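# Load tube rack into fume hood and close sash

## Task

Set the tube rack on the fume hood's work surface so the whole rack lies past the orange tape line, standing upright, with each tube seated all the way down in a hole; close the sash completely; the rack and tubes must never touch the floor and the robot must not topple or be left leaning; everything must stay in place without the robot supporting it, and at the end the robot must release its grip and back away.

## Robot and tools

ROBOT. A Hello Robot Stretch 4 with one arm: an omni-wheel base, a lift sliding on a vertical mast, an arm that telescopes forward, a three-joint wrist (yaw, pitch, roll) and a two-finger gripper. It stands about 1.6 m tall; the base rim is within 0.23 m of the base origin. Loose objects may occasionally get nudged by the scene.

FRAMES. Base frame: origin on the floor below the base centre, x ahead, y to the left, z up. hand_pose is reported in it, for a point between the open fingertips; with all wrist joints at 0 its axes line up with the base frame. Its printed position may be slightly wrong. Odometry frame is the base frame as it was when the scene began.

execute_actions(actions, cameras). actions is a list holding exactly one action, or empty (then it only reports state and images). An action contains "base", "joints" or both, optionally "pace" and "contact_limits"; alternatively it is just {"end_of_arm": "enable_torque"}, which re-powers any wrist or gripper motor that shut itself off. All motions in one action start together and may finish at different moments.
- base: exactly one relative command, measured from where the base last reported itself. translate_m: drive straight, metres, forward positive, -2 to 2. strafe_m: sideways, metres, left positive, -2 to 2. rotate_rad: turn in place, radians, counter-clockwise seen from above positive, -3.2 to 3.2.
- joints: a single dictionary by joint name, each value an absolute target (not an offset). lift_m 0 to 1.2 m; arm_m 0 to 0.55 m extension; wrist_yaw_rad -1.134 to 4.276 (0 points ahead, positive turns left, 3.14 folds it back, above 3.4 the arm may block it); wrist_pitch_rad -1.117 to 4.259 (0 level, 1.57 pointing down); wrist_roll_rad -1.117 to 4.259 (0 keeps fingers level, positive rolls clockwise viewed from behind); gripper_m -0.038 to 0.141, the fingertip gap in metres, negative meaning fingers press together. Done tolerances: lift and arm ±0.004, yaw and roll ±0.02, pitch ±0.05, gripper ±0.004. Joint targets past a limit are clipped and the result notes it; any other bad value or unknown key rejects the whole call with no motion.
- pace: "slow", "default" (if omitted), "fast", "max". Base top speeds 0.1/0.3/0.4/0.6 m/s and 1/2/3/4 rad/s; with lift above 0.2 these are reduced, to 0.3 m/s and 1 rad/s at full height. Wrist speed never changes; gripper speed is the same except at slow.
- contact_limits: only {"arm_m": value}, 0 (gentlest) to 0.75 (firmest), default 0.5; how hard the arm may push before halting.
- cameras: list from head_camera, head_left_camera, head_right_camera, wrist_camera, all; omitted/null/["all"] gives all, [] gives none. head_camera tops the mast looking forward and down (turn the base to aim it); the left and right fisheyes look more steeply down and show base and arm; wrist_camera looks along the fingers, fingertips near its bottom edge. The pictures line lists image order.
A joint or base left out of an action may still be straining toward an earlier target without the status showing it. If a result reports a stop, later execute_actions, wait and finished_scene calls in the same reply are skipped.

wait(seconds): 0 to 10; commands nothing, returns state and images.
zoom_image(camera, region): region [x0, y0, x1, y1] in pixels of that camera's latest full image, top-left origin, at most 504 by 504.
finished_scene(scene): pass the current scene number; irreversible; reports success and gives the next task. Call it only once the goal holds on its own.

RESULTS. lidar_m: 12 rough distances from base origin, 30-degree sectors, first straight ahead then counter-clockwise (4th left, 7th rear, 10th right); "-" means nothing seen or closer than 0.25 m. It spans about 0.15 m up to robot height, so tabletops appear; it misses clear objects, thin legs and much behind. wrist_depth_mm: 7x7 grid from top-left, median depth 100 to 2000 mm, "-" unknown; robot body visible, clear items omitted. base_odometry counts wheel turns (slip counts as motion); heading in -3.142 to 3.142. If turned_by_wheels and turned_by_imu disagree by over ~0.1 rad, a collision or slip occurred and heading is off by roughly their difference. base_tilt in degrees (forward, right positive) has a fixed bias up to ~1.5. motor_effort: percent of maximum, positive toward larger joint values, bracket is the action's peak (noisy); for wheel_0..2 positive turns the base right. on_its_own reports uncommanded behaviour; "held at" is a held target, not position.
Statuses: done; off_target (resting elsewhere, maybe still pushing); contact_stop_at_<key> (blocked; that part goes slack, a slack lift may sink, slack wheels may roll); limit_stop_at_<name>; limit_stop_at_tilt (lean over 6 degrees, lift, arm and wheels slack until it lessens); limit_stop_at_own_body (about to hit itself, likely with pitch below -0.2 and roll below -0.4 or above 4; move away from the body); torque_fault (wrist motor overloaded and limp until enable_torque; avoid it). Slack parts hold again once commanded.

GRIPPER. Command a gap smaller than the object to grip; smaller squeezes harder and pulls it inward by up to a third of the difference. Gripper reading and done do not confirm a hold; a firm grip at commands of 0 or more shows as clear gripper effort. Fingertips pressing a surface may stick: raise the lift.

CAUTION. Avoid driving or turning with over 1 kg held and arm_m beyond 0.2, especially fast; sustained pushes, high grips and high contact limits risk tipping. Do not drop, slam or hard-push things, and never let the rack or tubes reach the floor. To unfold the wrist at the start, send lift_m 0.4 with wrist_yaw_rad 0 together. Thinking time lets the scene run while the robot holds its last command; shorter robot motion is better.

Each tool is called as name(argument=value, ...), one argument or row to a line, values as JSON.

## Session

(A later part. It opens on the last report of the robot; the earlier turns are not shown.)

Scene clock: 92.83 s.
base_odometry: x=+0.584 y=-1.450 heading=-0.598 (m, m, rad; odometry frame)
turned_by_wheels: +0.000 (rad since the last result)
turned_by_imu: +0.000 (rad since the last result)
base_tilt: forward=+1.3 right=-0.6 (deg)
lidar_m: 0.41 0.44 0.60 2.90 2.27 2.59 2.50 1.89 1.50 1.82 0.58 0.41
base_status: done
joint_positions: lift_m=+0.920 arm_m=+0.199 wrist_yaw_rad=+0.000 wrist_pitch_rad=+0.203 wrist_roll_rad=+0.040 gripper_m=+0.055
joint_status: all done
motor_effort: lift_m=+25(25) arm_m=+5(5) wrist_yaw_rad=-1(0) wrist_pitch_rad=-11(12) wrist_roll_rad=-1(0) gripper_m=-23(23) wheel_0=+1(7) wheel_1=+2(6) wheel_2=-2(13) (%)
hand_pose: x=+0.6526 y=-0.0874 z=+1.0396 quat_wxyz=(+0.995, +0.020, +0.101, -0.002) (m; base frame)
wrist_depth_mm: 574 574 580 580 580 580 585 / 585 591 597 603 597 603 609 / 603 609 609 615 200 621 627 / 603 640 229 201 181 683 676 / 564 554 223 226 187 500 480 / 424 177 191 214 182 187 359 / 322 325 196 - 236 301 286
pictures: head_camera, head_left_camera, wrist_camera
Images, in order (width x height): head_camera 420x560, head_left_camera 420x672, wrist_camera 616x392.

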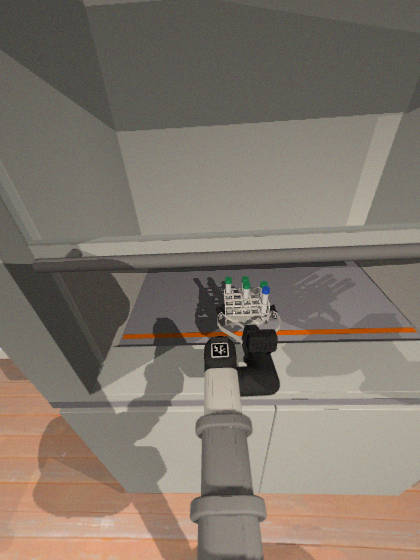

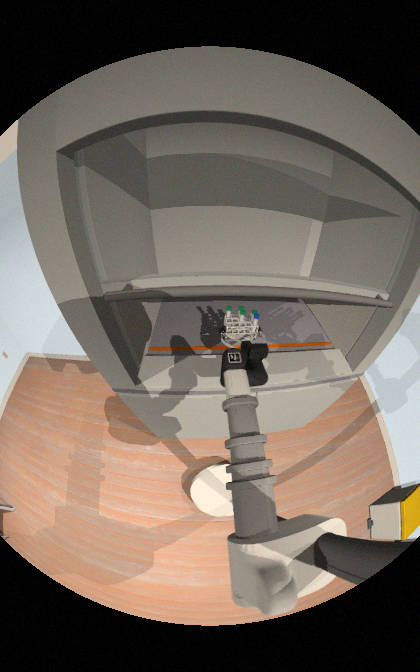

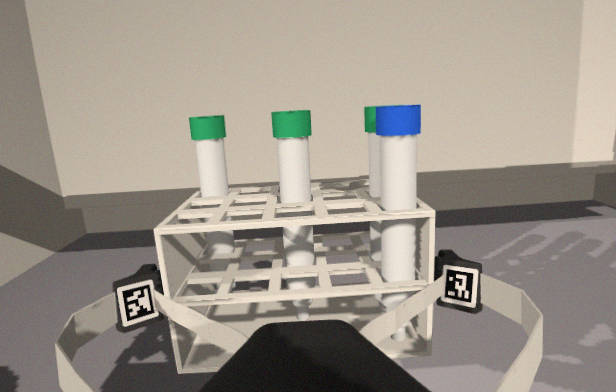

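execute_actions(
  actions=[
    {"joints":{"arm_m":0.36,"lift_m":0.87}},
  ],
  cameras=[],
)

execute_actions(
  actions=[
    {"joints":{"lift_m":0.85},"pace":"slow"},
  ],
  cameras=["head_camera","wrist_camera"],
)

Scene clock: 96.83 s.
base_odometry: x=+0.584 y=-1.450 heading=-0.598 (m, m, rad; odometry frame)
turned_by_wheels: +0.000 (rad since the last result)
turned_by_imu: +0.000 (rad since the last result)
base_tilt: forward=+1.3 right=-0.7 (deg)
lidar_m: 0.40 0.44 0.61 2.89 2.31 2.59 2.50 1.88 1.51 1.82 0.56 0.41
base_status: not commanded
joint_positions: lift_m=+0.870 arm_m=+0.359 wrist_yaw_rad=+0.000 wrist_pitch_rad=+0.203 wrist_roll_rad=+0.040 gripper_m=+0.055
joint_status: all done
motor_effort: lift_m=+16(23) arm_m=+5(6) wrist_yaw_rad=+0(0) wrist_pitch_rad=-12(13) wrist_roll_rad=+3(2) gripper_m=-23(22) wheel_0=+1(0) wheel_1=+2(2) wheel_2=-2(2) (%)
hand_pose: x=+0.8126 y=-0.0874 z=+0.9903 quat_wxyz=(+0.995, +0.020, +0.101, -0.002) (m; base frame)
wrist_depth_mm: 433 430 433 433 439 433 436 / 439 445 449 442 445 449 449 / 452 459 452 455 200 462 462 / 469 477 229 201 181 525 525 / 466 418 222 213 186 382 370 / 327 176 191 214 182 187 272 / 246 247 196 - 204 229 217
pictures: none
No camera images: the call's "cameras" was empty. Leave "cameras" out to get every camera's image.

Scene clock: 97.77 s.
base_odometry: x=+0.584 y=-1.450 heading=-0.598 (m, m, rad; odometry frame)
turned_by_wheels: +0.000 (rad since the last result)
turned_by_imu: +0.000 (rad since the last result)
base_tilt: forward=+1.3 right=-0.7 (deg)
lidar_m: 0.40 0.42 0.61 2.90 2.27 2.59 2.51 1.90 1.49 1.80 0.57 0.43
base_status: not commanded
joint_positions: lift_m=+0.850 arm_m=+0.359 wrist_yaw_rad=+0.000 wrist_pitch_rad=+0.203 wrist_roll_rad=+0.040 gripper_m=+0.055
joint_status: all done
motor_effort: lift_m=+16(17) arm_m=+5(5) wrist_yaw_rad=+1(0) wrist_pitch_rad=-11(12) wrist_roll_rad=+2(2) gripper_m=-21(22) wheel_0=+1(1) wheel_1=+2(2) wheel_2=-2(2) (%)
hand_pose: x=+0.8126 y=-0.0874 z=+0.9703 quat_wxyz=(+0.995, +0.020, +0.101, -0.002) (m; base frame)
wrist_depth_mm: 430 427 427 433 430 433 436 / 445 442 442 445 445 449 445 / 459 459 455 459 200 466 462 / 517 521 229 201 180 517 488 / 407 366 223 214 186 332 324 / 283 177 191 214 182 187 239 / 215 215 194 - 196 200 186
pictures: head_camera, wrist_camera
Images, in order (width x height): head_camera 420x560, wrist_camera 616x392.

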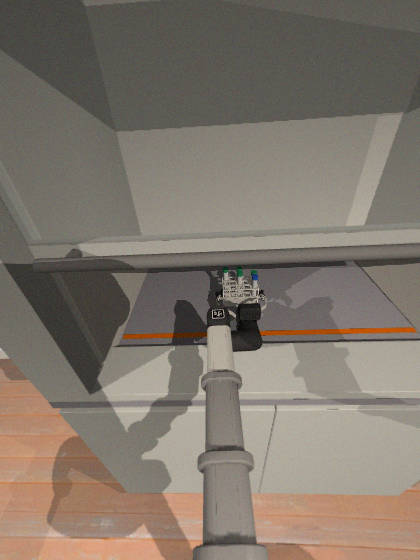

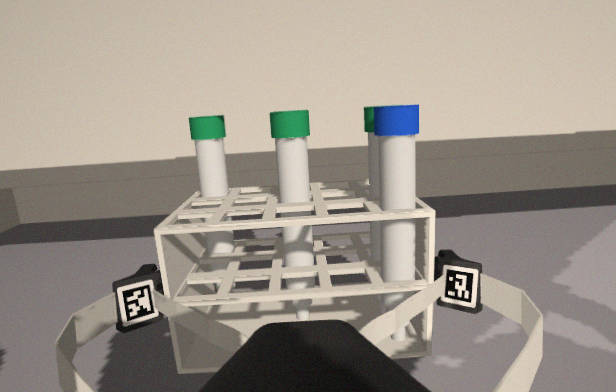

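execute_actions(
  actions=[
    {"joints":{"lift_m":0.842},"pace":"slow"},
  ],
  cameras=[],
)

execute_actions(
  actions=[
    {"joints":{"gripper_m":0.14}},
  ],
  cameras=["wrist_camera"],
)

execute_actions(
  actions=[
    {"joints":{"arm_m":0.22,"lift_m":0.86}},
  ],
  cameras=["wrist_camera"],
)

Scene clock: 100.97 s.
base_odometry: x=+0.584 y=-1.450 heading=-0.598 (m, m, rad; odometry frame)
turned_by_wheels: +0.000 (rad since the last result)
turned_by_imu: +0.000 (rad since the last result)
base_tilt: forward=+1.3 right=-0.7 (deg)
lidar_m: 0.38 0.41 0.62 2.88 2.30 2.59 2.50 1.91 1.47 1.81 0.58 0.42
base_status: not commanded
joint_positions: lift_m=+0.842 arm_m=+0.359 wrist_yaw_rad=+0.000 wrist_pitch_rad=+0.203 wrist_roll_rad=+0.040 gripper_m=+0.055
joint_status: all done
motor_effort: lift_m=+16(16) arm_m=+5(5) wrist_yaw_rad=+1(1) wrist_pitch_rad=-13(11) wrist_roll_rad=+3(2) gripper_m=-22(22) wheel_0=+1(1) wheel_1=+2(2) wheel_2=-2(2) (%)
hand_pose: x=+0.8126 y=-0.0874 z=+0.9623 quat_wxyz=(+0.995, +0.020, +0.101, -0.002) (m; base frame)
wrist_depth_mm: 430 430 430 433 436 436 436 / 439 442 442 442 445 449 449 / 459 459 455 455 201 462 466 / 517 521 229 201 180 484 462 / 379 345 224 213 185 312 306 / 266 177 192 215 182 187 226 / 204 202 189 - 188 189 176
pictures: none
No camera images: the call's "cameras" was empty. Leave "cameras" out to get every camera's image.

Scene clock: 102.83 s.
base_odometry: x=+0.584 y=-1.450 heading=-0.598 (m, m, rad; odometry frame)
turned_by_wheels: +0.000 (rad since the last result)
turned_by_imu: +0.000 (rad since the last result)
base_tilt: forward=+1.2 right=-0.7 (deg)
lidar_m: 0.38 0.42 0.62 2.87 2.30 2.59 2.50 1.91 1.48 1.81 0.57 0.42
base_status: not commanded
joint_positions: lift_m=+0.842 arm_m=+0.359 wrist_yaw_rad=+0.000 wrist_pitch_rad=+0.202 wrist_roll_rad=+0.040 gripper_m=+0.140
joint_status: all done
motor_effort: lift_m=+16(16) arm_m=+5(5) wrist_yaw_rad=+0(0) wrist_pitch_rad=-9(12) wrist_roll_rad=+1(1) gripper_m=+0(24) wheel_0=+0(0) wheel_1=+2(2) wheel_2=-2(2) (%)
hand_pose: x=+0.8126 y=-0.0874 z=+0.9625 quat_wxyz=(+0.995, +0.020, +0.101, -0.002) (m; base frame)
wrist_depth_mm: 430 430 430 430 430 433 436 / 442 442 445 452 445 449 449 / 459 466 455 459 459 466 462 / 521 517 248 231 229 488 466 / 387 370 249 236 210 296 307 / 267 234 201 168 217 221 229 / 211 204 208 - 198 185 185
pictures: wrist_camera
Images, in order (width x height): wrist_camera 616x392.

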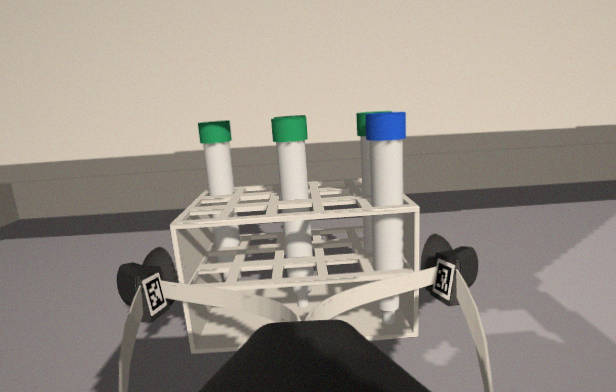

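Scene clock: 104.30 s.
base_odometry: x=+0.584 y=-1.450 heading=-0.598 (m, m, rad; odometry frame)
turned_by_wheels: +0.000 (rad since the last result)
turned_by_imu: +0.000 (rad since the last result)
base_tilt: forward=+1.3 right=-0.6 (deg)
lidar_m: 0.40 0.42 0.63 2.92 2.31 2.60 2.50 1.91 1.50 1.79 0.57 0.41
base_status: not commanded
joint_positions: lift_m=+0.860 arm_m=+0.221 wrist_yaw_rad=+0.000 wrist_pitch_rad=+0.202 wrist_roll_rad=+0.040 gripper_m=+0.140
joint_status: all done
motor_effort: lift_m=+25(26) arm_m=-5(6) wrist_yaw_rad=+2(1) wrist_pitch_rad=-9(10) wrist_roll_rad=+1(2) gripper_m=+0(1) wheel_0=+1(1) wheel_1=+2(2) wheel_2=-2(2) (%)
hand_pose: x=+0.6744 y=-0.0874 z=+0.9799 quat_wxyz=(+0.995, +0.020, +0.101, -0.002) (m; base frame)
wrist_depth_mm: 559 559 564 554 559 564 564 / 569 580 574 580 580 585 585 / 591 591 591 591 603 603 603 / 585 654 591 375 574 554 521 / 436 424 384 359 353 338 351 / 306 266 263 168 255 252 260 / 239 230 236 - 224 209 209
pictures: wrist_camera
Images, in order (width x height): wrist_camera 616x392.

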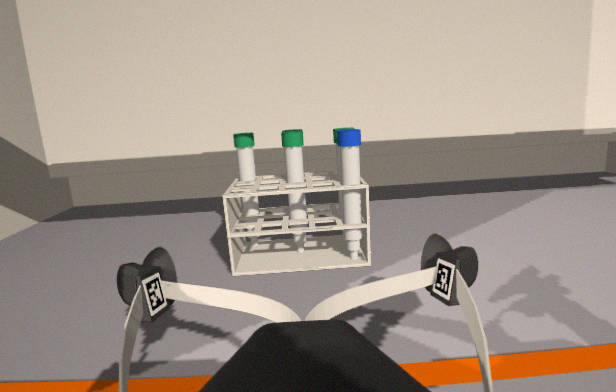

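execute_actions(
  actions=[
    {"base":{"translate_m":-0.2},"joints":{"arm_m":0.0,"lift_m":0.9,"gripper_m":0.02,"wrist_pitch_rad":0,"wrist_roll_rad":0},"pace":"fast"},
  ],
  cameras=["wrist_camera"],
)

execute_actions(
  actions=[
    {"joints":{"lift_m":1.17},"pace":"fast"},
  ],
  cameras=["wrist_camera","head_camera"],
)

Scene clock: 108.77 s.
base_odometry: x=+0.418 y=-1.337 heading=-0.599 (m, m, rad; odometry frame)
turned_by_wheels: +0.000 (rad since the last result)
turned_by_imu: +0.000 (rad since the last result)
base_tilt: forward=+1.3 right=-0.7 (deg)
lidar_m: 0.59 0.63 2.15 2.38 2.26 2.39 2.30 1.86 1.42 1.81 0.87 0.62
base_status: done
joint_positions: lift_m=+0.900 arm_m=+0.001 wrist_yaw_rad=+0.000 wrist_pitch_rad=+0.002 wrist_roll_rad=+0.000 gripper_m=+0.020
joint_status: all done
motor_effort: lift_m=+24(27) arm_m=-5(6) wrist_yaw_rad=+1(0) wrist_pitch_rad=-8(12) wrist_roll_rad=+1(1) gripper_m=-3(0) wheel_0=-2(8) wheel_1=-3(6) wheel_2=+1(13) (%)
hand_pose: x=+0.4602 y=-0.0875 z=+1.0773 quat_wxyz=(+1.000, +0.000, +0.001, +0.000) (m; base frame)
wrist_depth_mm: 445 445 452 462 469 960 715 / 615 931 991 1008 1008 1008 768 / 615 917 1008 1008 1025 1008 768 / 621 917 1025 1025 1025 1025 788 / 603 891 1042 842 1008 991 759 / 544 539 192 212 188 492 477 / 389 392 389 - 389 389 389
pictures: wrist_camera
Images, in order (width x height): wrist_camera 616x392.

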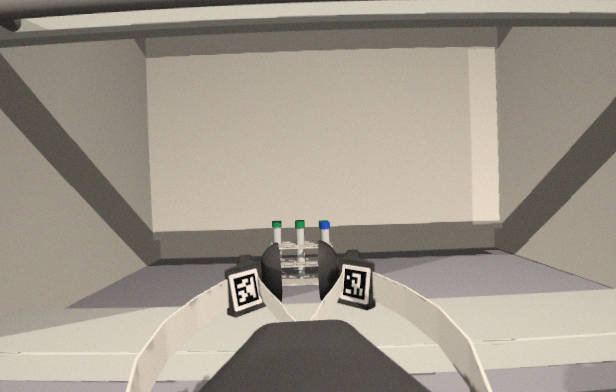

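Scene clock: 110.53 s.
base_odometry: x=+0.418 y=-1.337 heading=-0.599 (m, m, rad; odometry frame)
turned_by_wheels: +0.000 (rad since the last result)
turned_by_imu: +0.000 (rad since the last result)
base_tilt: forward=+1.3 right=-0.7 (deg)
lidar_m: 0.59 0.65 2.15 2.40 2.23 2.37 2.30 1.87 1.42 1.80 0.84 0.60
base_status: not commanded
joint_positions: lift_m=+1.170 arm_m=+0.001 wrist_yaw_rad=+0.000 wrist_pitch_rad=+0.002 wrist_roll_rad=+0.000 gripper_m=+0.020
joint_status: all done
motor_effort: lift_m=+25(28) arm_m=-5(5) wrist_yaw_rad=+2(1) wrist_pitch_rad=-9(8) wrist_roll_rad=-1(1) gripper_m=-4(4) wheel_0=-2(2) wheel_1=-3(3) wheel_2=+1(1) (%)
hand_pose: x=+0.4602 y=-0.0875 z=+1.3472 quat_wxyz=(+1.000, +0.000, +0.001, +0.000) (m; base frame)
wrist_depth_mm: 627 931 1008 991 1025 1008 750 / 627 931 1025 1025 1025 1008 768 / 621 917 991 991 1025 1008 768 / 609 904 1025 1025 1042 1008 750 / 452 449 404 402 404 991 707 / 609 842 191 213 189 1025 788 / 597 759 991 - 1025 904 788
pictures: head_camera, wrist_camera
Images, in order (width x height): head_camera 420x560, wrist_camera 616x392.

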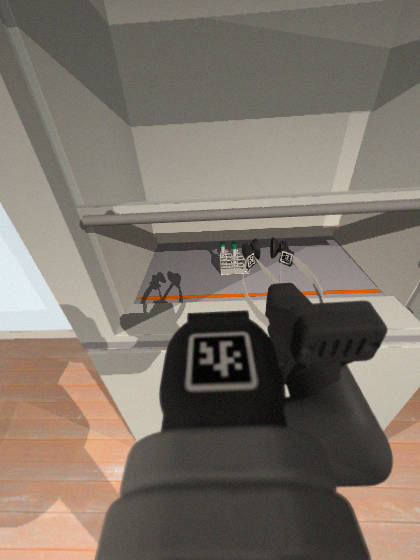

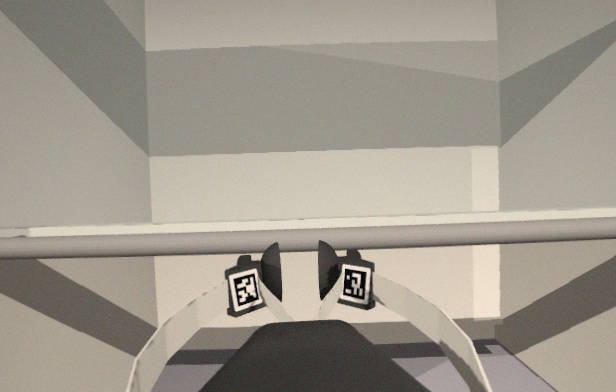

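execute_actions(
  actions=[
    {"joints":{"lift_m":1.2,"arm_m":0.13,"gripper_m":0.0,"wrist_pitch_rad":-0.05}},
  ],
  cameras=["wrist_camera"],
)

execute_actions(
  actions=[
    {"joints":{"arm_m":0.19},"contact_limits":{"arm_m":0.15},"pace":"slow"},
  ],
  cameras=["wrist_camera","head_camera"],
)

Scene clock: 115.17 s.
base_odometry: x=+0.418 y=-1.337 heading=-0.599 (m, m, rad; odometry frame)
turned_by_wheels: +0.000 (rad since the last result)
turned_by_imu: +0.000 (rad since the last result)
base_tilt: forward=+1.3 right=-0.7 (deg)
lidar_m: 0.59 0.63 2.14 2.39 2.26 2.39 2.30 1.82 1.41 1.80 0.85 0.62
base_status: not commanded
joint_positions: lift_m=+1.200 arm_m=+0.129 wrist_yaw_rad=+0.000 wrist_pitch_rad=-0.048 wrist_roll_rad=+0.000 gripper_m=+0.000
joint_status: all done
motor_effort: lift_m=+25(26) arm_m=+5(5) wrist_yaw_rad=+1(0) wrist_pitch_rad=-10(11) wrist_roll_rad=-1(2) gripper_m=-5(2) wheel_0=-2(3) wheel_1=-3(3) wheel_2=+1(1) (%)
hand_pose: x=+0.5882 y=-0.0874 z=+1.3916 quat_wxyz=(+1.000, +0.000, -0.024, +0.000) (m; base frame)
wrist_depth_mm: 615 904 904 891 878 917 759 / 615 891 904 904 904 904 778 / 615 878 917 904 904 904 778 / 615 904 891 891 891 904 788 / 603 904 917 891 891 891 768 / 325 325 185 193 187 277 276 / 569 492 904 - 891 878 798
pictures: wrist_camera
Images, in order (width x height): wrist_camera 616x392.

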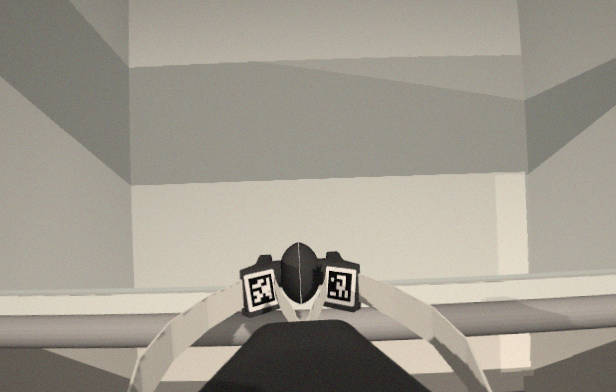

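Scene clock: 117.00 s.
base_odometry: x=+0.418 y=-1.337 heading=-0.599 (m, m, rad; odometry frame)
turned_by_wheels: +0.000 (rad since the last result)
turned_by_imu: +0.000 (rad since the last result)
base_tilt: forward=+1.3 right=-0.7 (deg)
lidar_m: 0.59 0.62 2.14 2.40 2.25 2.35 2.30 1.89 1.41 1.80 0.86 0.62
base_status: not commanded
joint_positions: lift_m=+1.200 arm_m=+0.189 wrist_yaw_rad=+0.000 wrist_pitch_rad=-0.048 wrist_roll_rad=+0.000 gripper_m=+0.000
joint_status: all done
motor_effort: lift_m=+24(24) arm_m=+5(6) wrist_yaw_rad=+1(0) wrist_pitch_rad=-9(9) wrist_roll_rad=-1(1) gripper_m=-5(4) wheel_0=-2(2) wheel_1=-3(3) wheel_2=+1(1) (%)
contact_limits: arm_m 0.15
hand_pose: x=+0.6482 y=-0.0874 z=+1.3916 quat_wxyz=(+1.000, +0.000, -0.024, +0.000) (m; base frame)
wrist_depth_mm: 621 854 842 854 842 842 759 / 609 842 842 842 854 842 759 / 615 842 842 831 842 842 768 / 609 842 820 842 831 831 778 / 603 842 842 831 831 842 788 / 282 278 185 194 187 263 265 / 216 213 216 - 216 213 214
pictures: head_camera, wrist_camera
Images, in order (width x height): head_camera 420x560, wrist_camera 616x392.

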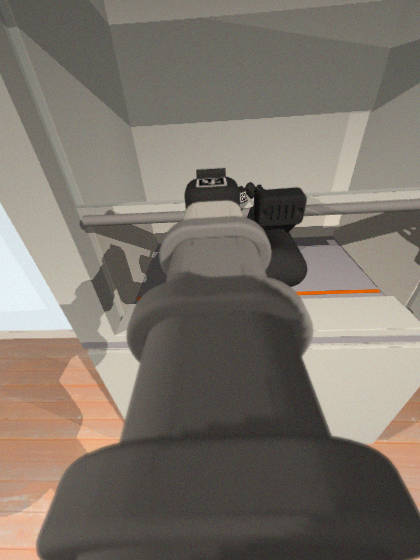

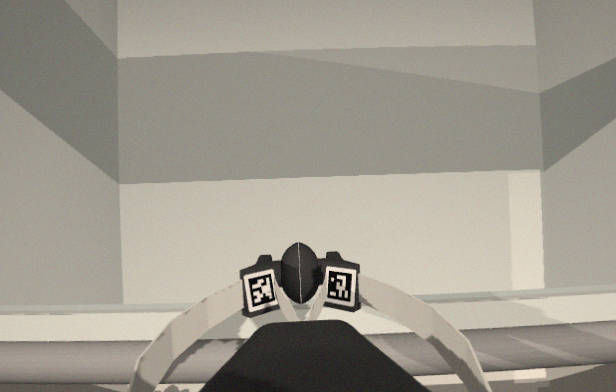

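execute_actions(
  actions=[
    {"joints":{"lift_m":1.12,"arm_m":0.2},"pace":"slow"},
  ],
  cameras=["wrist_camera"],
)

Scene clock: 119.63 s.
base_odometry: x=+0.418 y=-1.337 heading=-0.599 (m, m, rad; odometry frame)
turned_by_wheels: +0.000 (rad since the last result)
turned_by_imu: +0.000 (rad since the last result)
base_tilt: forward=+1.3 right=-0.6 (deg)
lidar_m: 0.60 0.63 2.17 2.44 2.24 2.40 2.30 1.84 1.43 1.82 0.83 0.63
base_status: not commanded
joint_positions: lift_m=+1.147 arm_m=+0.199 wrist_yaw_rad=+0.000 wrist_pitch_rad=-0.069 wrist_roll_rad=+0.000 gripper_m=+0.000
joint_status: lift_m contact_stop (moved -0.053 of -0.080); the others done
on_its_own: lift_m is slack since a contact_stop (your +1.120 is given up); wrist_pitch_rad is at rest, and its effort (+53) is outside its rest range (-23 to +23)
motor_effort: lift_m=+17(22) arm_m=+0(7) wrist_yaw_rad=+2(2) wrist_pitch_rad=+53(97) wrist_roll_rad=+0(0) gripper_m=-4(7) wheel_0=-1(2) wheel_1=-3(3) wheel_2=+1(1) (%)
hand_pose: x=+0.6577 y=-0.0875 z=+1.3452 quat_wxyz=(+0.999, +0.000, -0.034, +0.000) (m; base frame)
wrist_depth_mm: 609 854 854 866 842 854 759 / 621 842 866 854 842 842 768 / 615 842 842 820 842 831 778 / 615 842 831 831 842 831 798 / 603 820 831 224 831 842 741 / 212 209 186 195 186 204 206 / 564 707 820 - 809 798 788
pictures: wrist_camera
Images, in order (width x height): wrist_camera 616x392.

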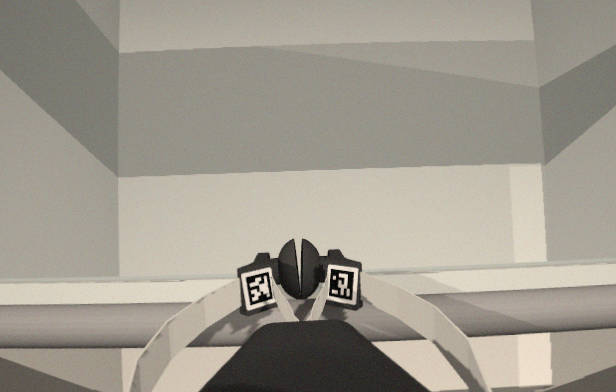

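execute_actions(
  actions=[
    {"joints":{"lift_m":1.135},"pace":"slow"},
  ],
  cameras=["wrist_camera"],
)

Scene clock: 133.33 s.
base_odometry: x=+0.418 y=-1.337 heading=-0.599 (m, m, rad; odometry frame)
turned_by_wheels: +0.000 (rad since the last result)
turned_by_imu: +0.000 (rad since the last result)
base_tilt: forward=+1.2 right=-0.7 (deg)
lidar_m: 0.60 0.63 2.11 2.39 2.26 2.38 2.30 1.85 1.40 1.81 0.88 0.63
base_status: not commanded
joint_positions: lift_m=+1.136 arm_m=+0.199 wrist_yaw_rad=+0.000 wrist_pitch_rad=-0.079 wrist_roll_rad=+0.000 gripper_m=+0.000
joint_status: all done
on_its_own: wrist_pitch_rad is at rest, and its effort (+81) is outside its rest range (-23 to +23)
motor_effort: lift_m=+3(20) arm_m=+0(0) wrist_yaw_rad=+1(1) wrist_pitch_rad=+81(84) wrist_roll_rad=-1(1) gripper_m=-5(6) wheel_0=-2(2) wheel_1=-3(3) wheel_2=+1(1) (%)
hand_pose: x=+0.6575 y=-0.0875 z=+1.3374 quat_wxyz=(+0.999, +0.000, -0.040, +0.000) (m; base frame)
wrist_depth_mm: 609 854 866 866 854 854 759 / 615 866 854 854 854 854 768 / 615 842 842 854 842 854 788 / 609 842 842 842 831 842 798 / 603 831 831 239 842 809 741 / 209 208 188 196 186 205 207 / 559 707 820 - 809 809 809
pictures: wrist_camera
Images, in order (width x height): wrist_camera 616x392.

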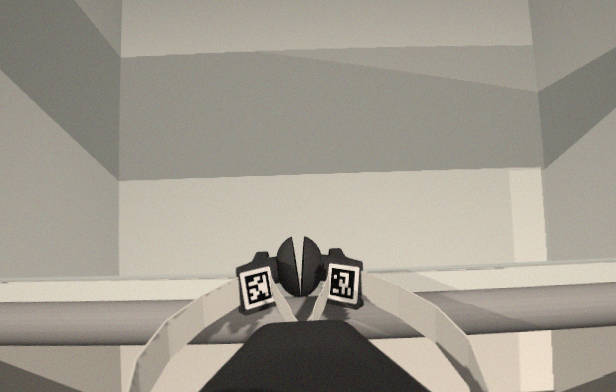

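execute_actions(
  actions=[
    {"joints":{"lift_m":1.2}},
  ],
  cameras=[],
)

execute_actions(
  actions=[
    {"base":{"strafe_m":-0.17},"joints":{"arm_m":0.1,"wrist_yaw_rad":1.75,"wrist_pitch_rad":-0.15}},
  ],
  cameras=[],
)

execute_actions(
  actions=[
    {"joints":{"arm_m":0.3}},
  ],
)

Scene clock: 138.80 s.
base_odometry: x=+0.418 y=-1.337 heading=-0.599 (m, m, rad; odometry frame)
turned_by_wheels: +0.000 (rad since the last result)
turned_by_imu: +0.000 (rad since the last result)
base_tilt: forward=+1.3 right=-0.7 (deg)
lidar_m: 0.59 0.64 2.11 2.37 2.26 2.37 2.29 1.87 1.43 1.81 0.85 0.64
base_status: not commanded
joint_positions: lift_m=+1.200 arm_m=+0.199 wrist_yaw_rad=+0.000 wrist_pitch_rad=-0.048 wrist_roll_rad=+0.000 gripper_m=+0.000
joint_status: all done
motor_effort: lift_m=+25(23) arm_m=+0(0) wrist_yaw_rad=+2(2) wrist_pitch_rad=-6(80) wrist_roll_rad=+1(1) gripper_m=-5(4) wheel_0=-2(2) wheel_1=-3(3) wheel_2=+1(1) (%)
hand_pose: x=+0.6580 y=-0.0875 z=+1.3918 quat_wxyz=(+1.000, +0.000, -0.024, +0.000) (m; base frame)
wrist_depth_mm: 615 831 842 831 831 842 768 / 615 831 842 820 842 842 778 / 615 842 831 831 809 842 788 / 615 820 831 842 820 831 788 / 597 842 842 831 831 820 798 / 580 831 185 193 187 831 759 / 256 212 254 - 254 210 255
pictures: none
No camera images: the call's "cameras" was empty. Leave "cameras" out to get every camera's image.

Scene clock: 140.63 s.
base_odometry: x=+0.323 y=-1.478 heading=-0.598 (m, m, rad; odometry frame)
turned_by_wheels: +0.000 (rad since the last result)
turned_by_imu: +0.000 (rad since the last result)
base_tilt: forward=+1.3 right=-0.7 (deg)
lidar_m: 0.59 0.63 2.13 2.43 2.44 2.37 2.31 1.66 1.24 1.64 1.74 0.64
base_status: done
joint_positions: lift_m=+1.200 arm_m=+0.101 wrist_yaw_rad=+1.750 wrist_pitch_rad=-0.148 wrist_roll_rad=+0.000 gripper_m=+0.000
joint_status: all done
motor_effort: lift_m=+25(25) arm_m=-5(6) wrist_yaw_rad=+1(9) wrist_pitch_rad=-10(12) wrist_roll_rad=-1(0) gripper_m=-5(5) wheel_0=+2(9) wheel_1=+1(7) wheel_2=+0(0) (%)
hand_pose: x=+0.3070 y=+0.2964 z=+1.4203 quat_wxyz=(+0.639, +0.057, -0.047, +0.765) (m; base frame)
wrist_depth_mm: 1661 1708 1708 1808 1756 1756 512 / - - - - - - 530 / - - - - - - - / - - - - - - - / - - - - - - - / - - 185 193 187 - - / - - - - - - -
pictures: none
No camera images: the call's "cameras" was empty. Leave "cameras" out to get every camera's image.

Scene clock: 142.33 s.
base_odometry: x=+0.323 y=-1.478 heading=-0.598 (m, m, rad; odometry frame)
turned_by_wheels: +0.000 (rad since the last result)
turned_by_imu: +0.000 (rad since the last result)
base_tilt: forward=+1.3 right=-0.7 (deg)
lidar_m: 0.61 0.62 2.11 2.42 2.43 2.39 2.32 1.63 1.26 1.63 1.74 0.62
base_status: not commanded
joint_positions: lift_m=+1.200 arm_m=+0.299 wrist_yaw_rad=+1.750 wrist_pitch_rad=-0.148 wrist_roll_rad=+0.000 gripper_m=+0.000
joint_status: all done
motor_effort: lift_m=+25(25) arm_m=+5(5) wrist_yaw_rad=+1(1) wrist_pitch_rad=-8(10) wrist_roll_rad=+0(0) gripper_m=-4(5) wheel_0=+2(2) wheel_1=+1(1) wheel_2=+0(0) (%)
hand_pose: x=+0.5052 y=+0.2964 z=+1.4203 quat_wxyz=(+0.639, +0.057, -0.047, +0.765) (m; base frame)
wrist_depth_mm: 1661 1661 1756 1756 1708 445 415 / - - - - - 433 415 / - - - - - 427 404 / - - - - - 421 397 / - - - - - 415 392 / - - 186 193 188 402 387 / - - - - - 312 307
pictures: head_camera, head_left_camera, head_right_camera, wrist_camera
Images, in order (width x height): head_camera 420x560, head_left_camera 420x672, head_right_camera 420x672, wrist_camera 616x392.

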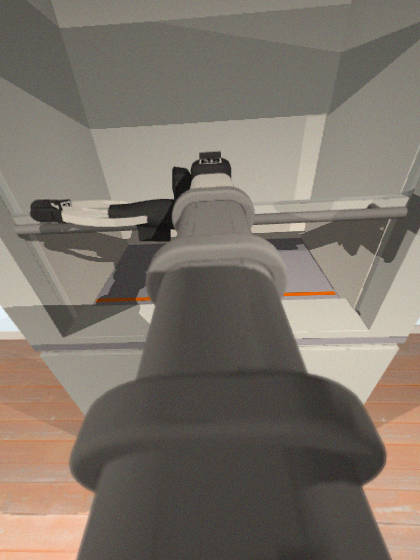

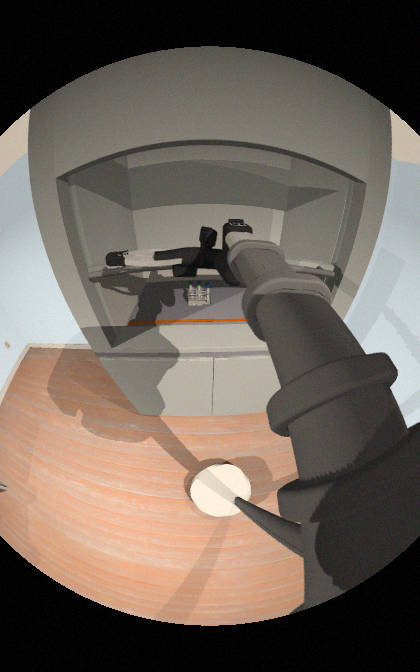

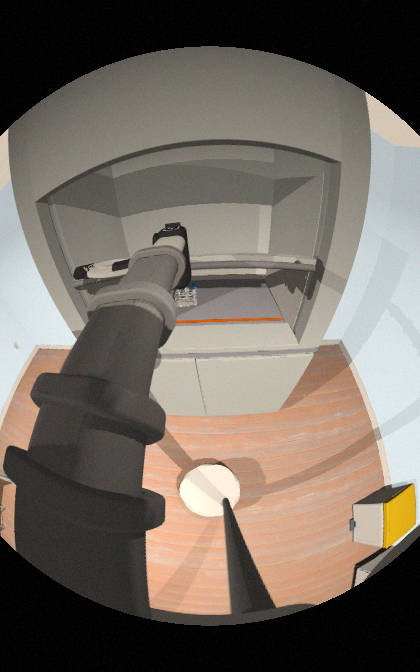

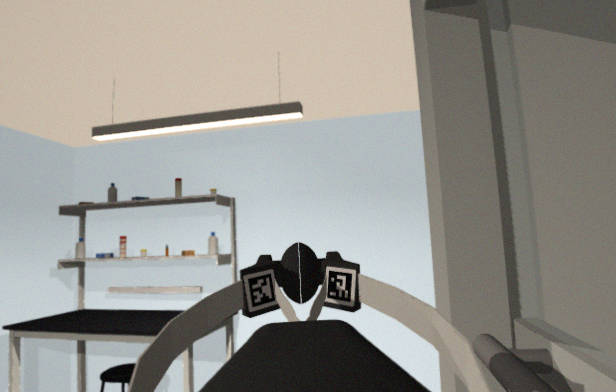

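execute_actions(
  actions=[
    {"joints":{"arm_m":0.39,"wrist_pitch_rad":-0.4},"contact_limits":{"arm_m":0.1},"pace":"slow"},
  ],
  cameras=["head_left_camera","wrist_camera"],
)

zoom_image(
  camera="head_left_camera",
  region=[80,170,280,310],
)

Scene clock: 147.97 s.
base_odometry: x=+0.323 y=-1.478 heading=-0.598 (m, m, rad; odometry frame)
turned_by_wheels: +0.000 (rad since the last result)
turned_by_imu: +0.000 (rad since the last result)
base_tilt: forward=+1.3 right=-0.6 (deg)
lidar_m: 0.58 0.63 2.11 2.39 2.44 2.38 2.28 1.64 1.24 1.63 1.73 0.63
base_status: not commanded
joint_positions: lift_m=+1.200 arm_m=+0.389 wrist_yaw_rad=+1.750 wrist_pitch_rad=-0.398 wrist_roll_rad=+0.000 gripper_m=+0.000
joint_status: all done
motor_effort: lift_m=+25(25) arm_m=+5(7) wrist_yaw_rad=+1(2) wrist_pitch_rad=-10(13) wrist_roll_rad=+2(1) gripper_m=-5(5) wheel_0=+2(2) wheel_1=+1(1) wheel_2=+0(0) (%)
contact_limits: arm_m 0.1
hand_pose: x=+0.5986 y=+0.2773 z=+1.4896 quat_wxyz=(+0.628, +0.152, -0.127, +0.752) (m; base frame)
wrist_depth_mm: 1205 1205 1229 1229 539 530 500 / 1430 1464 1499 1537 508 504 477 / 1863 1808 1863 1921 500 477 455 / - - - - 477 449 433 / - - - - 459 427 413 / - - 185 193 188 404 394 / - - - - 410 389 382
pictures: head_left_camera, wrist_camera
Images, in order (width x height): head_left_camera 420x672, wrist_camera 616x392.

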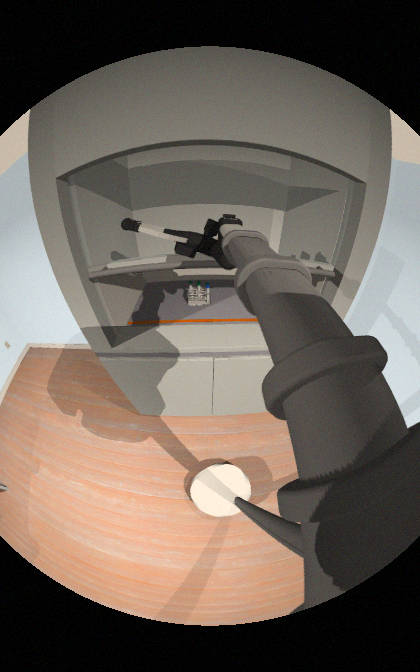

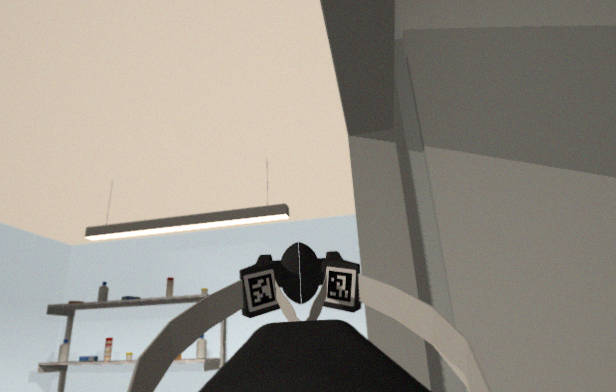

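Region (80, 170, 280, 310) of head_left_camera's 420x672 image, scaled by 2.520, with more detail than that image has; it fills the top 353 rows of this view, and the rest is white.

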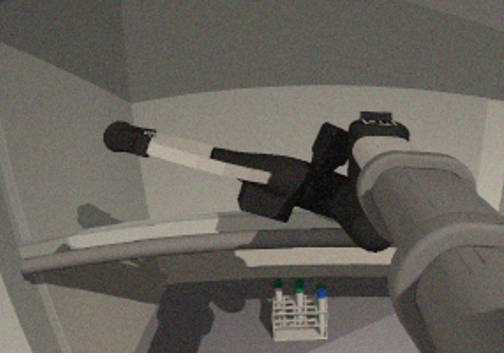

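execute_actions(
  actions=[
    {"joints":{"lift_m":1.12},"pace":"slow"},
  ],
  cameras=["head_left_camera"],
)

Scene clock: 150.17 s.
base_odometry: x=+0.323 y=-1.478 heading=-0.598 (m, m, rad; odometry frame)
turned_by_wheels: +0.000 (rad since the last result)
turned_by_imu: +0.000 (rad since the last result)
base_tilt: forward=+1.3 right=-0.7 (deg)
lidar_m: 0.58 0.65 2.13 2.40 2.46 2.40 2.30 1.65 1.26 1.64 1.72 0.60
base_status: not commanded
joint_positions: lift_m=+1.178 arm_m=+0.389 wrist_yaw_rad=+1.750 wrist_pitch_rad=-0.398 wrist_roll_rad=+0.000 gripper_m=+0.000
joint_status: lift_m contact_stop (moved -0.021 of -0.080)
on_its_own: lift_m is slack since a contact_stop (your +1.120 is given up)
motor_effort: lift_m=+20(22) arm_m=+4(5) wrist_yaw_rad=+1(1) wrist_pitch_rad=-8(10) wrist_roll_rad=+1(3) gripper_m=-5(5) wheel_0=+2(2) wheel_1=+1(1) wheel_2=+0(0) (%)
hand_pose: x=+0.5988 y=+0.2773 z=+1.4683 quat_wxyz=(+0.628, +0.152, -0.127, +0.752) (m; base frame)
wrist_depth_mm: 1205 1255 1281 1229 535 530 500 / 1464 1537 1537 1499 504 496 484 / 1863 1863 1983 - 508 469 452 / - - - - 484 452 433 / - - - - 455 430 410 / - - 185 193 188 404 394 / - - - - 407 387 375
pictures: head_left_camera
Images, in order (width x height): head_left_camera 420x672.

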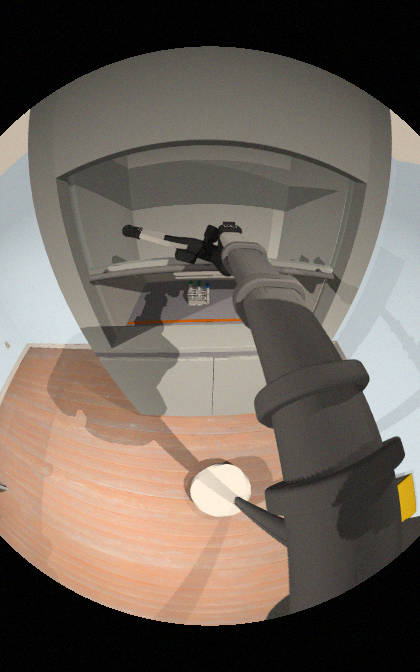

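execute_actions(
  actions=[
    {"joints":{"lift_m":1.12}},
  ],
  cameras=["head_left_camera"],
)

Scene clock: 151.83 s.
base_odometry: x=+0.323 y=-1.478 heading=-0.598 (m, m, rad; odometry frame)
turned_by_wheels: +0.000 (rad since the last result)
turned_by_imu: +0.000 (rad since the last result)
base_tilt: forward=+1.3 right=-0.6 (deg)
lidar_m: 0.59 0.64 2.12 2.41 2.43 2.39 2.30 1.64 1.27 1.62 1.74 0.63
base_status: not commanded
joint_positions: lift_m=+1.168 arm_m=+0.389 wrist_yaw_rad=+1.750 wrist_pitch_rad=-0.398 wrist_roll_rad=+0.000 gripper_m=+0.000
joint_status: lift_m contact_stop (moved -0.010 of -0.058)
on_its_own: lift_m is slack since a contact_stop (your +1.120 is given up)
motor_effort: lift_m=+20(21) arm_m=+3(4) wrist_yaw_rad=+0(1) wrist_pitch_rad=-10(10) wrist_roll_rad=-1(2) gripper_m=-4(4) wheel_0=+2(2) wheel_1=+1(1) wheel_2=+0(0) (%)
hand_pose: x=+0.5989 y=+0.2773 z=+1.4582 quat_wxyz=(+0.628, +0.152, -0.127, +0.752) (m; base frame)
wrist_depth_mm: 1281 1281 1281 1281 539 535 504 / 1464 1537 1537 1576 504 504 480 / 1863 1921 - - 500 473 449 / - - - - 480 452 430 / - - - - 449 427 410 / - - 186 194 187 407 394 / - - - - 413 387 377
pictures: head_left_camera
Images, in order (width x height): head_left_camera 420x672.

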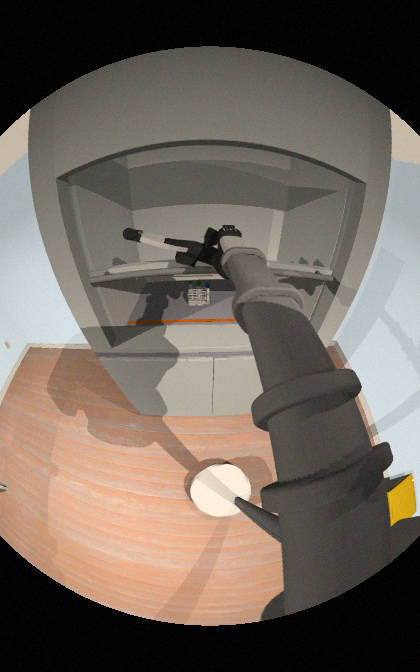

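execute_actions(
  actions=[
    {"joints":{"lift_m":1.05},"pace":"max"},
  ],
  cameras=[],
)

Scene clock: 156.50 s.
base_odometry: x=+0.323 y=-1.478 heading=-0.598 (m, m, rad; odometry frame)
turned_by_wheels: +0.000 (rad since the last result)
turned_by_imu: +0.001 (rad since the last result)
base_tilt: forward=+1.3 right=-0.7 (deg)
lidar_m: 0.59 0.63 2.15 2.44 2.45 2.38 2.32 1.62 1.25 1.64 1.76 0.62
base_status: not commanded
joint_positions: lift_m=+1.150 arm_m=+0.390 wrist_yaw_rad=+1.750 wrist_pitch_rad=-0.398 wrist_roll_rad=+0.000 gripper_m=+0.000
joint_status: lift_m contact_stop (moved -0.018 of -0.118)
on_its_own: lift_m is slack since a contact_stop (your +1.050 is given up)
motor_effort: lift_m=+20(21) arm_m=+2(4) wrist_yaw_rad=+0(0) wrist_pitch_rad=-8(9) wrist_roll_rad=+0(2) gripper_m=-5(4) wheel_0=+2(2) wheel_1=+0(2) wheel_2=+1(2) (%)
hand_pose: x=+0.5992 y=+0.2773 z=+1.4405 quat_wxyz=(+0.628, +0.152, -0.127, +0.752) (m; base frame)
wrist_depth_mm: 1281 1255 1308 1255 539 530 508 / 1537 1537 1537 1618 521 496 480 / 1863 1983 - - 504 466 455 / - - - - 477 452 430 / - - - - 452 427 410 / - - 185 193 188 402 394 / - - - - 413 384 377
pictures: none
No camera images: the call's "cameras" was empty. Leave "cameras" out to get every camera's image.

execute_actions(
  actions=[
    {"joints":{"lift_m":0.9},"pace":"max"},
  ],
  cameras=[],
)

Scene clock: 159.80 s.
base_odometry: x=+0.323 y=-1.478 heading=-0.598 (m, m, rad; odometry frame)
turned_by_wheels: +0.000 (rad since the last result)
turned_by_imu: +0.001 (rad since the last result)
base_tilt: forward=+1.3 right=-0.7 (deg)
lidar_m: 0.55 0.64 2.15 2.43 2.42 2.40 2.30 1.61 1.27 1.64 1.73 0.62
base_status: not commanded
joint_positions: lift_m=+1.125 arm_m=+0.390 wrist_yaw_rad=+1.750 wrist_pitch_rad=-0.398 wrist_roll_rad=+0.000 gripper_m=+0.000
joint_status: lift_m contact_stop (moved -0.026 of -0.250)
on_its_own: lift_m is slack since a contact_stop (your +0.900 is given up)
motor_effort: lift_m=+20(21) arm_m=+1(2) wrist_yaw_rad=+2(1) wrist_pitch_rad=-8(10) wrist_roll_rad=+0(0) gripper_m=-4(4) wheel_0=+2(2) wheel_1=+0(2) wheel_2=+1(3) (%)
hand_pose: x=+0.5993 y=+0.2773 z=+1.4149 quat_wxyz=(+0.628, +0.152, -0.127, +0.752) (m; base frame)
wrist_depth_mm: 1308 1308 1308 1308 539 530 504 / 1576 1576 1618 1618 525 496 473 / 1921 - - - 504 473 459 / - - - - 477 445 433 / - - - - 452 427 413 / - - 186 193 189 407 394 / - - - - 410 387 375
pictures: none
No camera images: the call's "cameras" was empty. Leave "cameras" out to get every camera's image.

execute_actions(
  actions=[
    {"joints":{"lift_m":0.85},"pace":"max"},
  ],
  cameras=[],
)

Scene clock: 161.67 s.
base_odometry: x=+0.323 y=-1.478 heading=-0.598 (m, m, rad; odometry frame)
turned_by_wheels: +0.000 (rad since the last result)
turned_by_imu: +0.001 (rad since the last result)
base_tilt: forward=+1.3 right=-0.7 (deg)
lidar_m: 0.58 0.63 2.14 2.40 2.44 2.38 2.30 1.65 1.27 1.64 1.72 0.61
base_status: not commanded
joint_positions: lift_m=+1.099 arm_m=+0.390 wrist_yaw_rad=+1.750 wrist_pitch_rad=-0.398 wrist_roll_rad=+0.000 gripper_m=+0.000
joint_status: lift_m contact_stop (moved -0.026 of -0.275)
on_its_own: lift_m is slack since a contact_stop (your +0.850 is given up)
motor_effort: lift_m=+20(21) arm_m=+1(1) wrist_yaw_rad=+1(0) wrist_pitch_rad=-9(9) wrist_roll_rad=+0(1) gripper_m=-6(4) wheel_0=+1(2) wheel_1=-1(2) wheel_2=+1(3) (%)
hand_pose: x=+0.5994 y=+0.2773 z=+1.3893 quat_wxyz=(+0.628, +0.152, -0.127, +0.752) (m; base frame)
wrist_depth_mm: 1336 1336 1336 1336 544 525 504 / 1576 1576 1618 1661 530 500 477 / - - - - 500 469 455 / - - - - 477 449 427 / - - - - 452 430 407 / - - 185 193 188 404 392 / - - - - 410 387 375
pictures: none
No camera images: the call's "cameras" was empty. Leave "cameras" out to get every camera's image.

execute_actions(
  actions=[
    {"joints":{"lift_m":0.85},"pace":"max"},
  ],
  cameras=["head_left_camera"],
)

Scene clock: 163.80 s.
base_odometry: x=+0.323 y=-1.478 heading=-0.598 (m, m, rad; odometry frame)
turned_by_wheels: +0.000 (rad since the last result)
turned_by_imu: +0.001 (rad since the last result)
base_tilt: forward=+1.3 right=-0.7 (deg)
lidar_m: 0.60 0.64 2.14 2.42 2.45 2.39 2.32 1.68 1.26 1.64 1.74 0.63
base_status: not commanded
joint_positions: lift_m=+1.074 arm_m=+0.390 wrist_yaw_rad=+1.750 wrist_pitch_rad=-0.398 wrist_roll_rad=+0.000 gripper_m=+0.000
joint_status: lift_m contact_stop (moved -0.026 of -0.249)
on_its_own: lift_m is slack since a contact_stop (your +0.850 is given up)
motor_effort: lift_m=+20(20) arm_m=+0(1) wrist_yaw_rad=+1(0) wrist_pitch_rad=-8(9) wrist_roll_rad=+0(0) gripper_m=-4(3) wheel_0=+2(2) wheel_1=+0(1) wheel_2=+1(4) (%)
hand_pose: x=+0.5994 y=+0.2773 z=+1.3636 quat_wxyz=(+0.628, +0.152, -0.127, +0.752) (m; base frame)
wrist_depth_mm: 1366 1366 1366 1430 544 525 496 / 1618 1618 1756 1708 535 496 477 / - - - - 500 469 455 / - - - - 480 449 427 / - - - - 455 427 410 / - - 186 193 188 402 389 / - - - - 407 384 377
pictures: head_left_camera
Images, in order (width x height): head_left_camera 420x672.

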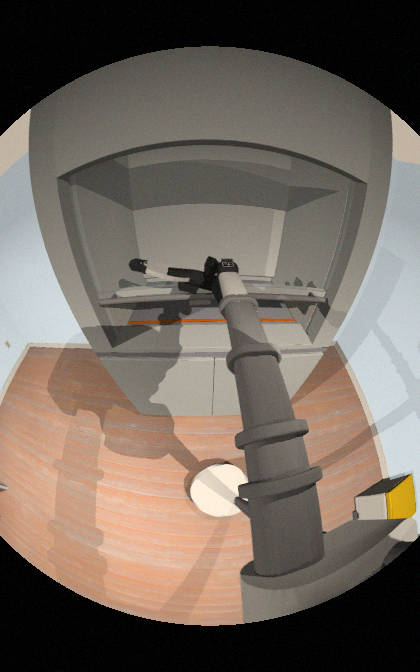

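execute_actions(
  actions=[
    {"joints":{"lift_m":0.85},"pace":"slow"},
  ],
  cameras=[],
)

Scene clock: 166.13 s.
base_odometry: x=+0.323 y=-1.478 heading=-0.598 (m, m, rad; odometry frame)
turned_by_wheels: +0.000 (rad since the last result)
turned_by_imu: +0.000 (rad since the last result)
base_tilt: forward=+1.3 right=-0.7 (deg)
lidar_m: 0.59 0.64 2.11 2.42 2.44 2.38 2.30 1.64 1.25 1.64 1.75 0.62
base_status: not commanded
joint_positions: lift_m=+1.055 arm_m=+0.390 wrist_yaw_rad=+1.750 wrist_pitch_rad=-0.398 wrist_roll_rad=+0.000 gripper_m=+0.000
joint_status: lift_m contact_stop (moved -0.018 of -0.224)
on_its_own: lift_m is slack since a contact_stop (your +0.850 is given up)
motor_effort: lift_m=+20(19) arm_m=+1(1) wrist_yaw_rad=+1(0) wrist_pitch_rad=-8(8) wrist_roll_rad=+0(1) gripper_m=-4(4) wheel_0=+1(1) wheel_1=+0(0) wheel_2=+1(1) (%)
hand_pose: x=+0.5994 y=+0.2773 z=+1.3452 quat_wxyz=(+0.628, +0.152, -0.127, +0.752) (m; base frame)
wrist_depth_mm: 1397 1430 1397 1430 554 525 500 / 1661 1661 1708 1708 530 500 477 / - - - - 500 473 449 / - - - - 477 445 430 / - - - - 455 424 407 / - - 186 193 187 402 392 / - - - - 410 382 377
pictures: none
No camera images: the call's "cameras" was empty. Leave "cameras" out to get every camera's image.

execute_actions(
  actions=[
    {"joints":{"lift_m":0.8},"pace":"max"},
  ],
  cameras=[],
)

Scene clock: 167.73 s.
base_odometry: x=+0.323 y=-1.478 heading=-0.598 (m, m, rad; odometry frame)
turned_by_wheels: +0.000 (rad since the last result)
turned_by_imu: +0.000 (rad since the last result)
base_tilt: forward=+1.3 right=-0.7 (deg)
lidar_m: 0.58 0.62 2.13 2.40 2.43 2.41 2.31 1.65 1.26 1.64 1.73 0.60
base_status: not commanded
joint_positions: lift_m=+1.037 arm_m=+0.390 wrist_yaw_rad=+1.750 wrist_pitch_rad=-0.398 wrist_roll_rad=+0.000 gripper_m=+0.000
joint_status: lift_m contact_stop (moved -0.018 of -0.255)
on_its_own: lift_m is slack since a contact_stop (your +0.800 is given up)
motor_effort: lift_m=+20(21) arm_m=+1(0) wrist_yaw_rad=+0(0) wrist_pitch_rad=-8(8) wrist_roll_rad=+2(1) gripper_m=-5(4) wheel_0=+2(1) wheel_1=-1(1) wheel_2=+2(2) (%)
hand_pose: x=+0.5994 y=+0.2773 z=+1.3274 quat_wxyz=(+0.628, +0.152, -0.127, +0.752) (m; base frame)
wrist_depth_mm: 1397 1464 1430 1464 554 525 500 / 1618 1708 1756 1708 535 492 477 / - - - - 500 462 445 / - - - - 477 445 427 / - - - - 452 424 404 / - - 186 193 187 404 389 / - - - - 410 384 373
pictures: none
No camera images: the call's "cameras" was empty. Leave "cameras" out to get every camera's image.

execute_actions(
  actions=[
    {"joints":{"lift_m":0.8},"pace":"max"},
  ],
  cameras=[],
)

Scene clock: 170.17 s.
base_odometry: x=+0.323 y=-1.478 heading=-0.598 (m, m, rad; odometry frame)
turned_by_wheels: +0.000 (rad since the last result)
turned_by_imu: +0.001 (rad since the last result)
base_tilt: forward=+1.3 right=-0.7 (deg)
lidar_m: 0.60 0.62 2.15 2.40 2.42 2.38 2.31 1.64 1.26 1.62 1.72 0.62
base_status: not commanded
joint_positions: lift_m=+1.012 arm_m=+0.390 wrist_yaw_rad=+1.750 wrist_pitch_rad=-0.398 wrist_roll_rad=+0.000 gripper_m=+0.000
joint_status: lift_m contact_stop (moved -0.026 of -0.237)
on_its_own: lift_m is slack since a contact_stop (your +0.800 is given up)
motor_effort: lift_m=+20(21) arm_m=+0(0) wrist_yaw_rad=+1(2) wrist_pitch_rad=-8(9) wrist_roll_rad=+0(1) gripper_m=-4(4) wheel_0=+2(2) wheel_1=+0(1) wheel_2=+1(4) (%)
hand_pose: x=+0.5995 y=+0.2773 z=+1.3018 quat_wxyz=(+0.628, +0.152, -0.127, +0.752) (m; base frame)
wrist_depth_mm: 1430 1430 1464 1464 564 521 496 / 1708 1756 1863 1808 535 496 473 / - - - - 500 473 452 / - - - - 473 445 427 / - - - - 455 421 407 / - - 186 193 188 404 389 / - - - - 407 384 373
pictures: none
No camera images: the call's "cameras" was empty. Leave "cameras" out to get every camera's image.

execute_actions(
  actions=[
    {"joints":{"lift_m":0.8},"pace":"max"},
  ],
  cameras=[],
)

Scene clock: 173.40 s.
base_odometry: x=+0.323 y=-1.478 heading=-0.598 (m, m, rad; odometry frame)
turned_by_wheels: +0.000 (rad since the last result)
turned_by_imu: -0.001 (rad since the last result)
base_tilt: forward=+1.3 right=-0.6 (deg)
lidar_m: 0.58 0.64 2.14 2.39 2.43 2.37 2.30 1.66 1.26 1.64 1.75 0.62
base_status: not commanded
joint_positions: lift_m=+0.977 arm_m=+0.390 wrist_yaw_rad=+1.750 wrist_pitch_rad=-0.398 wrist_roll_rad=+0.000 gripper_m=+0.000
joint_status: lift_m contact_stop (moved -0.035 of -0.212)
on_its_own: lift_m is slack since a contact_stop (your +0.800 is given up)
motor_effort: lift_m=+20(21) arm_m=+0(1) wrist_yaw_rad=+1(3) wrist_pitch_rad=-7(10) wrist_roll_rad=+0(2) gripper_m=-4(4) wheel_0=+1(2) wheel_1=+0(3) wheel_2=+1(8) (%)
hand_pose: x=+0.5996 y=+0.2772 z=+1.2673 quat_wxyz=(+0.628, +0.152, -0.127, +0.752) (m; base frame)
wrist_depth_mm: 1464 1464 1499 1576 569 521 496 / 1756 1756 1863 1863 530 492 473 / - - - - 504 466 449 / - - - - 473 445 427 / - - - - 452 424 407 / - - 185 193 188 402 389 / - - - - 407 382 373
pictures: none
No camera images: the call's "cameras" was empty. Leave "cameras" out to get every camera's image.

execute_actions(
  actions=[
    {"joints":{"lift_m":0.8},"pace":"max"},
  ],
  cameras=[],
)

Scene clock: 175.50 s.
base_odometry: x=+0.323 y=-1.478 heading=-0.598 (m, m, rad; odometry frame)
turned_by_wheels: +0.000 (rad since the last result)
turned_by_imu: +0.000 (rad since the last result)
base_tilt: forward=+1.3 right=-0.7 (deg)
lidar_m: 0.59 0.63 2.14 2.37 2.44 2.37 2.31 1.63 1.25 1.64 1.70 0.62
base_status: not commanded
joint_positions: lift_m=+0.942 arm_m=+0.390 wrist_yaw_rad=+1.750 wrist_pitch_rad=-0.398 wrist_roll_rad=+0.000 gripper_m=+0.000
joint_status: lift_m contact_stop (moved -0.035 of -0.177)
on_its_own: lift_m is slack since a contact_stop (your +0.800 is given up)
motor_effort: lift_m=+20(21) arm_m=-1(1) wrist_yaw_rad=+1(1) wrist_pitch_rad=-8(11) wrist_roll_rad=-1(2) gripper_m=-4(4) wheel_0=+1(2) wheel_1=+0(2) wheel_2=+0(5) (%)
hand_pose: x=+0.5996 y=+0.2773 z=+1.2325 quat_wxyz=(+0.628, +0.152, -0.127, +0.752) (m; base frame)
wrist_depth_mm: 1537 1499 1576 1618 564 525 500 / 1756 1863 1921 1921 525 492 473 / - - - - 500 466 445 / - - - - 473 445 427 / - - - - 449 421 407 / - - 186 193 187 402 387 / - - - - 404 379 373
pictures: none
No camera images: the call's "cameras" was empty. Leave "cameras" out to get every camera's image.

execute_actions(
  actions=[
    {"joints":{"lift_m":0.8},"pace":"max"},
  ],
  cameras=[],
)

Scene clock: 177.83 s.
base_odometry: x=+0.323 y=-1.478 heading=-0.599 (m, m, rad; odometry frame)
turned_by_wheels: +0.000 (rad since the last result)
turned_by_imu: -0.002 (rad since the last result)
base_tilt: forward=+1.3 right=-0.6 (deg)
lidar_m: 0.60 0.64 2.13 2.42 2.44 2.38 2.30 1.63 1.25 1.63 1.74 0.62
base_status: not commanded
joint_positions: lift_m=+0.908 arm_m=+0.390 wrist_yaw_rad=+1.750 wrist_pitch_rad=-0.398 wrist_roll_rad=+0.000 gripper_m=+0.000
joint_status: lift_m contact_stop (moved -0.035 of -0.142)
on_its_own: lift_m is slack since a contact_stop (your +0.800 is given up)
motor_effort: lift_m=+20(20) arm_m=-1(1) wrist_yaw_rad=+0(4) wrist_pitch_rad=-7(10) wrist_roll_rad=+1(1) gripper_m=-5(4) wheel_0=+1(2) wheel_1=+0(3) wheel_2=+0(8) (%)
hand_pose: x=+0.5996 y=+0.2773 z=+1.1980 quat_wxyz=(+0.628, +0.152, -0.127, +0.752) (m; base frame)
wrist_depth_mm: 1537 1537 1576 1576 569 521 496 / 1863 1863 1921 - 530 492 477 / - - - - 500 469 452 / - - - - 477 445 430 / - - - - 452 427 410 / - - 185 193 187 402 389 / - - - - 407 382 375
pictures: none
No camera images: the call's "cameras" was empty. Leave "cameras" out to get every camera's image.


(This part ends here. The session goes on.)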